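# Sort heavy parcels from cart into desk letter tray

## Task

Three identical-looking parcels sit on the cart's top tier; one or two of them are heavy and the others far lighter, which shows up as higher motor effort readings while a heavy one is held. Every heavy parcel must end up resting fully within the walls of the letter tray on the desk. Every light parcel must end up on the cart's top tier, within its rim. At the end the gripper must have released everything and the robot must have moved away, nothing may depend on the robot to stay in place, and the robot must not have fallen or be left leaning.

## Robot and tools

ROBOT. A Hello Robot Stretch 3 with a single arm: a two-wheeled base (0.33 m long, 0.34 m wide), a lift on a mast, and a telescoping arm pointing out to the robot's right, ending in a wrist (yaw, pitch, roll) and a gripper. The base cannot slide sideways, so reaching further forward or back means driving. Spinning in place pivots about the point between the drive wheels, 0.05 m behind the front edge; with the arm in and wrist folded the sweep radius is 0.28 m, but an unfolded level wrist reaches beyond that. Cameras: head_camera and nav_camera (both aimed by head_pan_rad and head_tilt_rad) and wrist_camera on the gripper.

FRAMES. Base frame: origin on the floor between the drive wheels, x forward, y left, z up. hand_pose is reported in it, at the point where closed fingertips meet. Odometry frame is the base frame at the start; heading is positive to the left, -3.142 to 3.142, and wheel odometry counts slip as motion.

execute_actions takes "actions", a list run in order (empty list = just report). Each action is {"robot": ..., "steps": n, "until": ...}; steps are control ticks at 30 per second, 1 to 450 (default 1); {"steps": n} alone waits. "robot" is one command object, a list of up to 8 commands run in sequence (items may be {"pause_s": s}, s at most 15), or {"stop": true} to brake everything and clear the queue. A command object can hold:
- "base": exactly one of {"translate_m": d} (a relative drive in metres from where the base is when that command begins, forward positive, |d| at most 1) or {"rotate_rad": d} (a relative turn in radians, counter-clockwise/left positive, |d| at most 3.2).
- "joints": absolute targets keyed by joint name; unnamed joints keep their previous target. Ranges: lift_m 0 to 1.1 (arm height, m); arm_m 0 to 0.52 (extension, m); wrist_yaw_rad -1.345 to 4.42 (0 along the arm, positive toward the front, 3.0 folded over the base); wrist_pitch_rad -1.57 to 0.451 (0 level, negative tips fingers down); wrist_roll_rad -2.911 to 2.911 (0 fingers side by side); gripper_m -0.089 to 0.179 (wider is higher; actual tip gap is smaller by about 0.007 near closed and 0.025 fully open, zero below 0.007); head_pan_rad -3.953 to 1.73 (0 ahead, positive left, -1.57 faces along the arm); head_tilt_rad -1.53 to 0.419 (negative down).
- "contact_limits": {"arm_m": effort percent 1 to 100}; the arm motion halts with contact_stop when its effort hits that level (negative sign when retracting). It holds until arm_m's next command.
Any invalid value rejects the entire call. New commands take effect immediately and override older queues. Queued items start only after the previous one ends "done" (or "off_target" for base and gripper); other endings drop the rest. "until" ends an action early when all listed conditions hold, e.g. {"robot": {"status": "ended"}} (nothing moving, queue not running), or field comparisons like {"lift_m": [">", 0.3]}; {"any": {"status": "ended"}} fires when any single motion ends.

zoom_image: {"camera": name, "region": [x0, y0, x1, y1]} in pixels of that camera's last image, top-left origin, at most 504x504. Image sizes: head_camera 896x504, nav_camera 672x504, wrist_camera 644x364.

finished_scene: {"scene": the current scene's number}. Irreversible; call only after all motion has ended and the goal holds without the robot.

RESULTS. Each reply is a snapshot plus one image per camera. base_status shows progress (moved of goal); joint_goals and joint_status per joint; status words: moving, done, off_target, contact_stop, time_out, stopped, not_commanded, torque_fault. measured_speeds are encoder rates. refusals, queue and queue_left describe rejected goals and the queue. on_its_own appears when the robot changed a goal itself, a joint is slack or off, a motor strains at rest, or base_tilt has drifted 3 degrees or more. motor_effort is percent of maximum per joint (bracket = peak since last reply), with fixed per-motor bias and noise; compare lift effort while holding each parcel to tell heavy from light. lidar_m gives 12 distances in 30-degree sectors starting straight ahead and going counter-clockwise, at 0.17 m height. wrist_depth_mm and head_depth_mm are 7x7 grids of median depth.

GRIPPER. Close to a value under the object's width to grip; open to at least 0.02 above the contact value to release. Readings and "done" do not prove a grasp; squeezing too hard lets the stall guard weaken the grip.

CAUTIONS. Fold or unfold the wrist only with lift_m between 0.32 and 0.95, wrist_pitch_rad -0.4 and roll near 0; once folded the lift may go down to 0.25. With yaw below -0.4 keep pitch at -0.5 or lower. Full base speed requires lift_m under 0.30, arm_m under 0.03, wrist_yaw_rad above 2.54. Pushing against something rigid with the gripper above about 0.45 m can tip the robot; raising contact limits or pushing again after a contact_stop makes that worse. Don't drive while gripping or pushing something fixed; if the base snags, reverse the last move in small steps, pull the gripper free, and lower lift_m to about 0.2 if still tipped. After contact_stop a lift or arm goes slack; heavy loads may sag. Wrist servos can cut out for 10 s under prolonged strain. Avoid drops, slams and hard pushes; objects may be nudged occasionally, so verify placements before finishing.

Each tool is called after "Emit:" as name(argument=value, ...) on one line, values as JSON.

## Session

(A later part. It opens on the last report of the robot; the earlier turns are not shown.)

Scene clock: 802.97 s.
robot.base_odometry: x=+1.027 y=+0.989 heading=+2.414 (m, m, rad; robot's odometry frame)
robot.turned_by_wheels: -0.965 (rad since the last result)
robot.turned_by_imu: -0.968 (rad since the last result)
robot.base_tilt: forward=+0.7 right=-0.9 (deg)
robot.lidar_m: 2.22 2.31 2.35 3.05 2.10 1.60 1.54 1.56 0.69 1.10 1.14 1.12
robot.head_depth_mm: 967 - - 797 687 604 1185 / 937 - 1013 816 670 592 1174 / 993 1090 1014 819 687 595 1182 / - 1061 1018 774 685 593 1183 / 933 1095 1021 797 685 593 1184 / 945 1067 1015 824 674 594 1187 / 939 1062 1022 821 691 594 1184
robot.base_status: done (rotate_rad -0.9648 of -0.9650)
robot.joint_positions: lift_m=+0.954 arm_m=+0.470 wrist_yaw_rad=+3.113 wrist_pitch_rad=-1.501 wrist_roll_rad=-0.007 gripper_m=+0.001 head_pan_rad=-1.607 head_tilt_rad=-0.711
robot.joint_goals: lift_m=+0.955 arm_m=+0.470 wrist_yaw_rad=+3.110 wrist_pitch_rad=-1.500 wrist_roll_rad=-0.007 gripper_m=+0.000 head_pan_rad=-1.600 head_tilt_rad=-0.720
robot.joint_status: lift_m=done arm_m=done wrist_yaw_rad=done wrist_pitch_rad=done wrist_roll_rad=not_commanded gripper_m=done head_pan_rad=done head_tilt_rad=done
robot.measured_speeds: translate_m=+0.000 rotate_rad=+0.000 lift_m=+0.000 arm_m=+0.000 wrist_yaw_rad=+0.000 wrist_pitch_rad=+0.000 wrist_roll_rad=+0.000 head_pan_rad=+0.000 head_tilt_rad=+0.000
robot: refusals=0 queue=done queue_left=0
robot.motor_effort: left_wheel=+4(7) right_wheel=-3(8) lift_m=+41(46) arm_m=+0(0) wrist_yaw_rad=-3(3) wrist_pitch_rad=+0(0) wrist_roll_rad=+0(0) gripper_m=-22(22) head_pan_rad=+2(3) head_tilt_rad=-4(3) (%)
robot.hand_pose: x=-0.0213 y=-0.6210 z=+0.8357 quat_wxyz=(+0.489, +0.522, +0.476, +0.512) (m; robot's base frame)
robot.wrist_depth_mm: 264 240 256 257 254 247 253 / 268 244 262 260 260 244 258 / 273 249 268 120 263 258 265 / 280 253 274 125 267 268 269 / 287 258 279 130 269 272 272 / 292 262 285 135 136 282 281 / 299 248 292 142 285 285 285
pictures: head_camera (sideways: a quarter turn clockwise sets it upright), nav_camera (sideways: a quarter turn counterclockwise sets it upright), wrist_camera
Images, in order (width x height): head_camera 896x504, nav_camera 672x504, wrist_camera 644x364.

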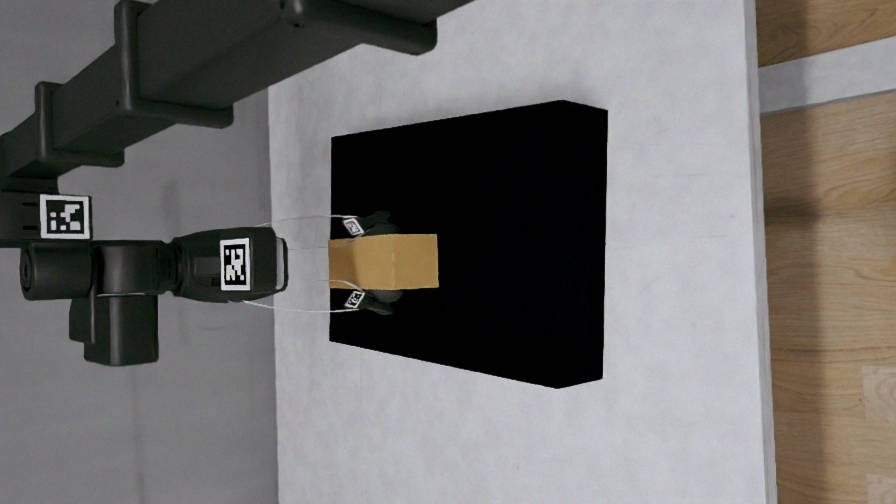

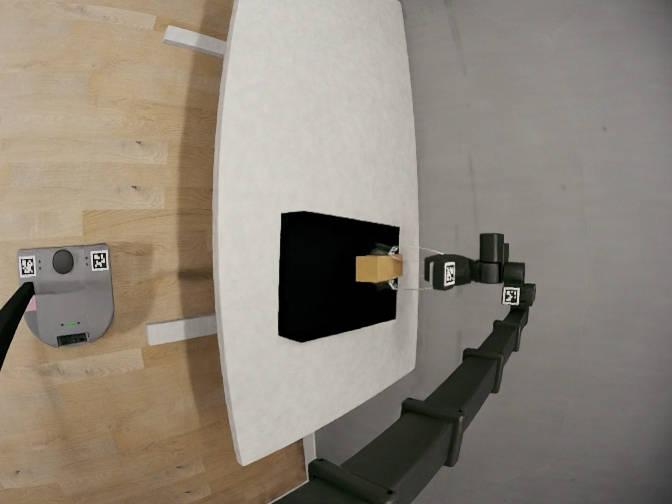

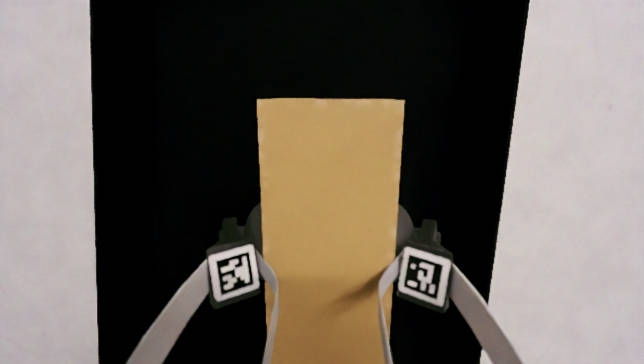

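Emit:
execute_actions(actions=[{"robot":{"joints":{"lift_m":0.869,"wrist_pitch_rad":-1.57}},"steps":90,"until":{"robot":{"lift_m":["<=",0.870]}}},{"steps":2}])

Emit:
execute_actions(actions=[{"robot":{"joints":{"gripper_m":0.088}},"steps":90,"until":{"robot":{"gripper_m":[">",0.076]}}},{"robot":{"joints":{"lift_m":0.95}},"steps":90,"until":{"robot":{"lift_m":[">",0.895]}}},{"robot":{"joints":{"arm_m":0.15}},"steps":150,"until":{"robot":{"status":"ended"}}}])

Scene clock: 924.27 s.
robot.base_odometry: x=+1.027 y=+0.989 heading=+2.414 (m, m, rad; robot's odometry frame)
robot.turned_by_wheels: +0.000 (rad since the last result)
robot.turned_by_imu: -0.001 (rad since the last result)
robot.base_tilt: forward=+0.7 right=-0.8 (deg)
robot.lidar_m: 2.22 2.31 2.35 3.05 2.10 1.60 1.54 1.57 0.69 1.10 1.14 1.12
robot.head_depth_mm: 974 1097 1038 - - 596 1179 / 973 1080 - 777 660 592 1174 / 964 1119 1018 817 687 593 1181 / 957 1106 920 754 684 592 1179 / 949 1038 1022 798 685 594 1183 / 946 1068 1021 822 673 594 1191 / 941 1064 1022 825 692 593 1193
robot.base_status: done (rotate_rad -0.9648 of -0.9650)
robot.joint_positions: lift_m=+0.870 arm_m=+0.470 wrist_yaw_rad=+3.113 wrist_pitch_rad=-1.562 wrist_roll_rad=-0.007 gripper_m=+0.001 head_pan_rad=-1.607 head_tilt_rad=-0.711
robot.joint_goals: lift_m=+0.869 arm_m=+0.470 wrist_yaw_rad=+3.110 wrist_pitch_rad=-1.570 wrist_roll_rad=-0.007 gripper_m=+0.000 head_pan_rad=-1.600 head_tilt_rad=-0.720
robot.joint_status: lift_m=moving arm_m=done wrist_yaw_rad=done wrist_pitch_rad=moving wrist_roll_rad=not_commanded gripper_m=done head_pan_rad=done head_tilt_rad=done
robot.measured_speeds: translate_m=+0.000 rotate_rad=+0.000 lift_m=-0.009 arm_m=+0.000 wrist_yaw_rad=+0.000 wrist_pitch_rad=+0.000 wrist_roll_rad=+0.000 head_pan_rad=+0.000 head_tilt_rad=+0.000
robot: refusals=0 queue=running queue_left=0
robot.motor_effort: left_wheel=+3(3) right_wheel=-3(4) lift_m=+15(37) arm_m=+0(1) wrist_yaw_rad=-3(3) wrist_pitch_rad=-6(2) wrist_roll_rad=+0(0) gripper_m=-23(22) head_pan_rad=+2(3) head_tilt_rad=-2(3) (%)
robot.hand_pose: x=-0.0218 y=-0.6365 z=+0.7518 quat_wxyz=(+0.504, +0.507, +0.492, +0.497) (m; robot's base frame)
robot.wrist_depth_mm: 173 173 172 171 170 169 134 / 176 179 177 175 175 174 132 / 180 183 182 120 179 178 131 / 184 188 188 125 184 182 135 / 187 195 192 129 188 188 140 / 189 201 199 136 136 181 146 / 191 209 207 141 203 172 200
pictures: head_camera (sideways: a quarter turn clockwise sets it upright), nav_camera (sideways: a quarter turn counterclockwise sets it upright), wrist_camera
Images, in order (width x height): head_camera 896x504, nav_camera 672x504, wrist_camera 644x364.

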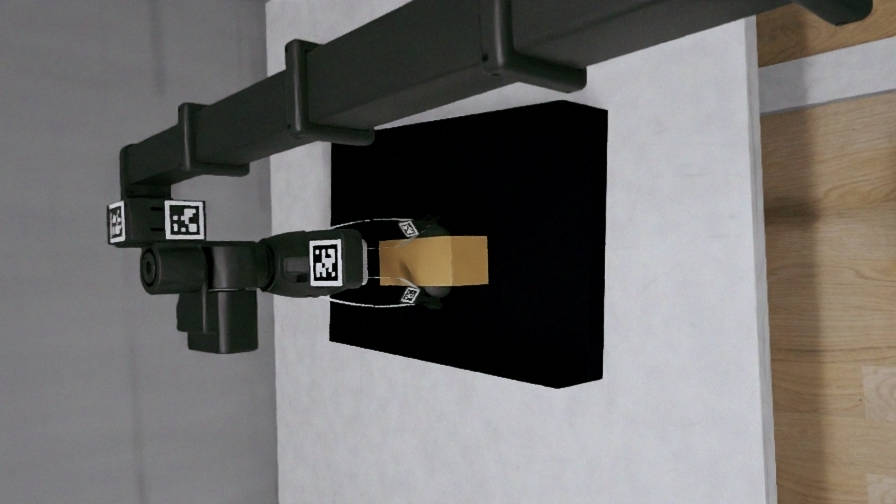

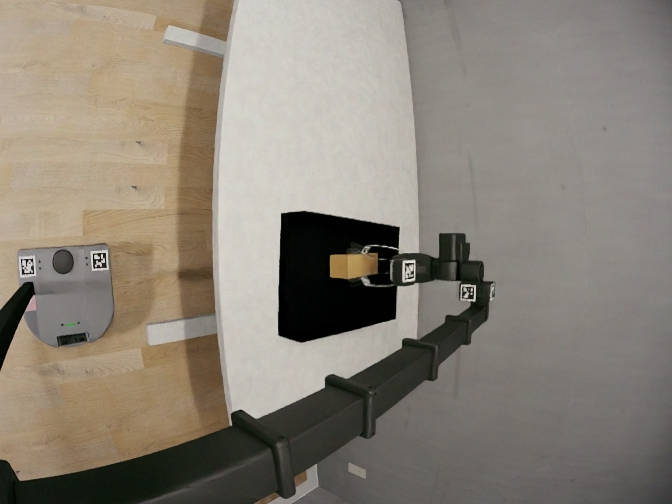

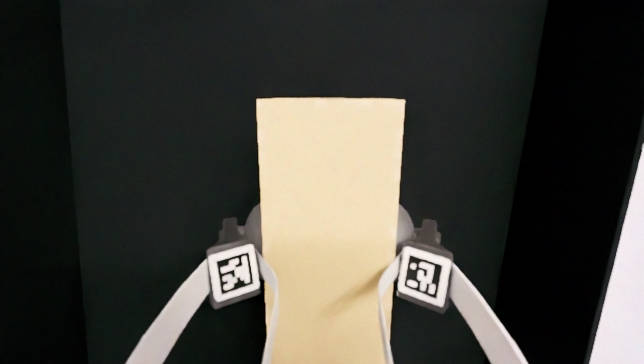

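Scene clock: 929.17 s.
robot.base_odometry: x=+1.027 y=+0.989 heading=+2.414 (m, m, rad; robot's odometry frame)
robot.turned_by_wheels: +0.000 (rad since the last result)
robot.turned_by_imu: -0.001 (rad since the last result)
robot.base_tilt: forward=+0.6 right=-0.8 (deg)
robot.lidar_m: 2.22 2.31 2.35 3.06 2.10 1.60 1.54 1.56 0.69 1.10 1.14 1.12
robot.head_depth_mm: 972 1061 - 815 686 603 1186 / 973 1053 950 815 671 592 1167 / 969 1051 - 819 685 593 1174 / 963 1056 - - - 594 1183 / 956 1066 1128 790 692 592 1184 / 948 1069 1055 800 675 594 1190 / 943 1056 1018 825 690 593 1191
robot.base_status: done (rotate_rad -0.9648 of -0.9650)
robot.joint_positions: lift_m=+0.949 arm_m=+0.150 wrist_yaw_rad=+3.113 wrist_pitch_rad=-1.564 wrist_roll_rad=-0.007 gripper_m=+0.088 head_pan_rad=-1.607 head_tilt_rad=-0.711
robot.joint_goals: lift_m=+0.950 arm_m=+0.150 wrist_yaw_rad=+3.110 wrist_pitch_rad=-1.570 wrist_roll_rad=-0.007 gripper_m=+0.088 head_pan_rad=-1.600 head_tilt_rad=-0.720
robot.joint_status: lift_m=done arm_m=done wrist_yaw_rad=done wrist_pitch_rad=done wrist_roll_rad=not_commanded gripper_m=done head_pan_rad=done head_tilt_rad=done
robot.measured_speeds: translate_m=+0.000 rotate_rad=+0.000 lift_m=+0.000 arm_m=+0.000 wrist_yaw_rad=+0.000 wrist_pitch_rad=+0.000 wrist_roll_rad=+0.000 head_pan_rad=+0.000 head_tilt_rad=+0.000
robot: refusals=0 queue=done queue_left=0
robot.motor_effort: left_wheel=+3(4) right_wheel=-4(4) lift_m=+37(40) arm_m=-3(3) wrist_yaw_rad=-3(3) wrist_pitch_rad=-3(1) wrist_roll_rad=+0(0) gripper_m=+0(95) head_pan_rad=+2(2) head_tilt_rad=-4(4) (%)
robot.hand_pose: x=-0.0218 y=-0.3176 z=+0.8318 quat_wxyz=(+0.504, +0.507, +0.493, +0.496) (m; robot's base frame)
robot.wrist_depth_mm: 907 906 917 - 880 889 868 / 942 933 933 913 932 905 911 / 972 972 968 938 952 947 931 / 276 275 273 272 270 266 266 / 285 284 281 278 277 274 273 / 294 293 290 288 286 283 282 / 304 282 298 296 294 290 292
pictures: head_camera (sideways: a quarter turn clockwise sets it upright), nav_camera (sideways: a quarter turn counterclockwise sets it upright), wrist_camera
Images, in order (width x height): head_camera 896x504, nav_camera 672x504, wrist_camera 644x364.

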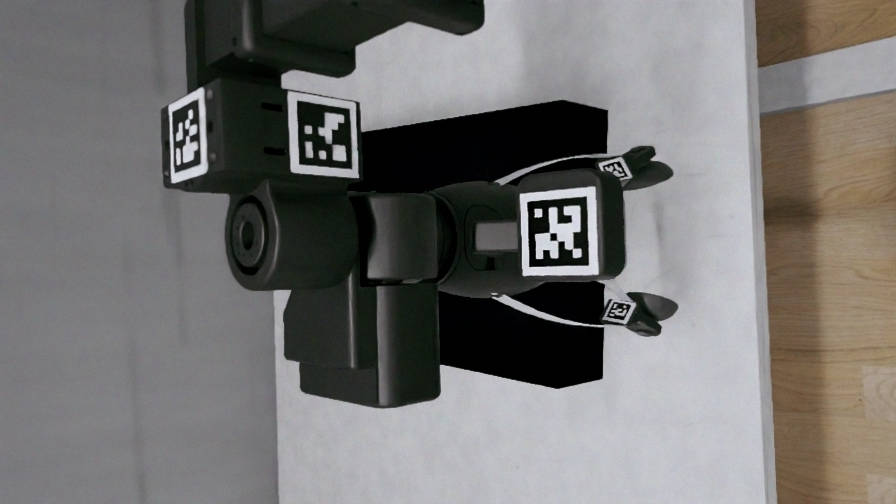

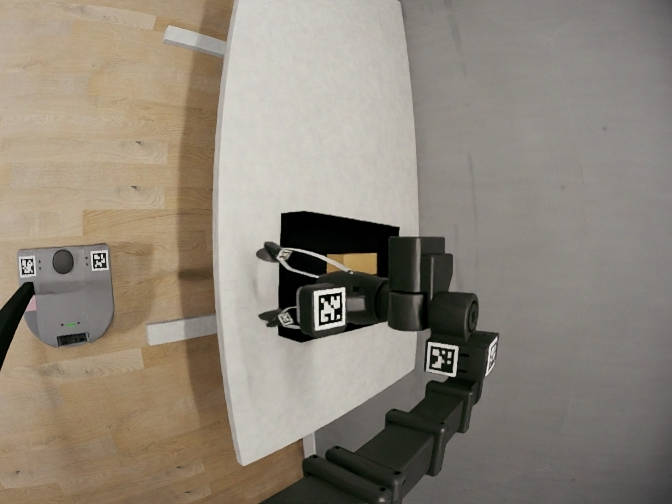

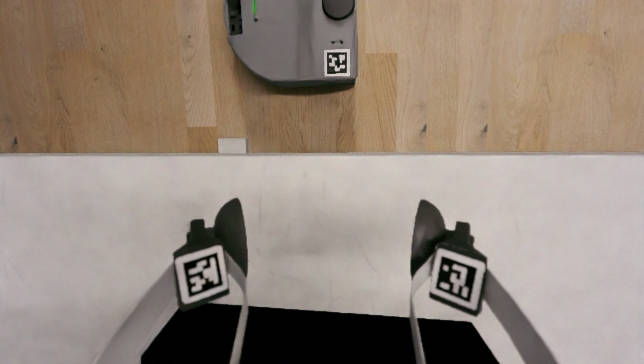

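Emit:
finished_scene(scene=2)

The scene is finished: the task was done.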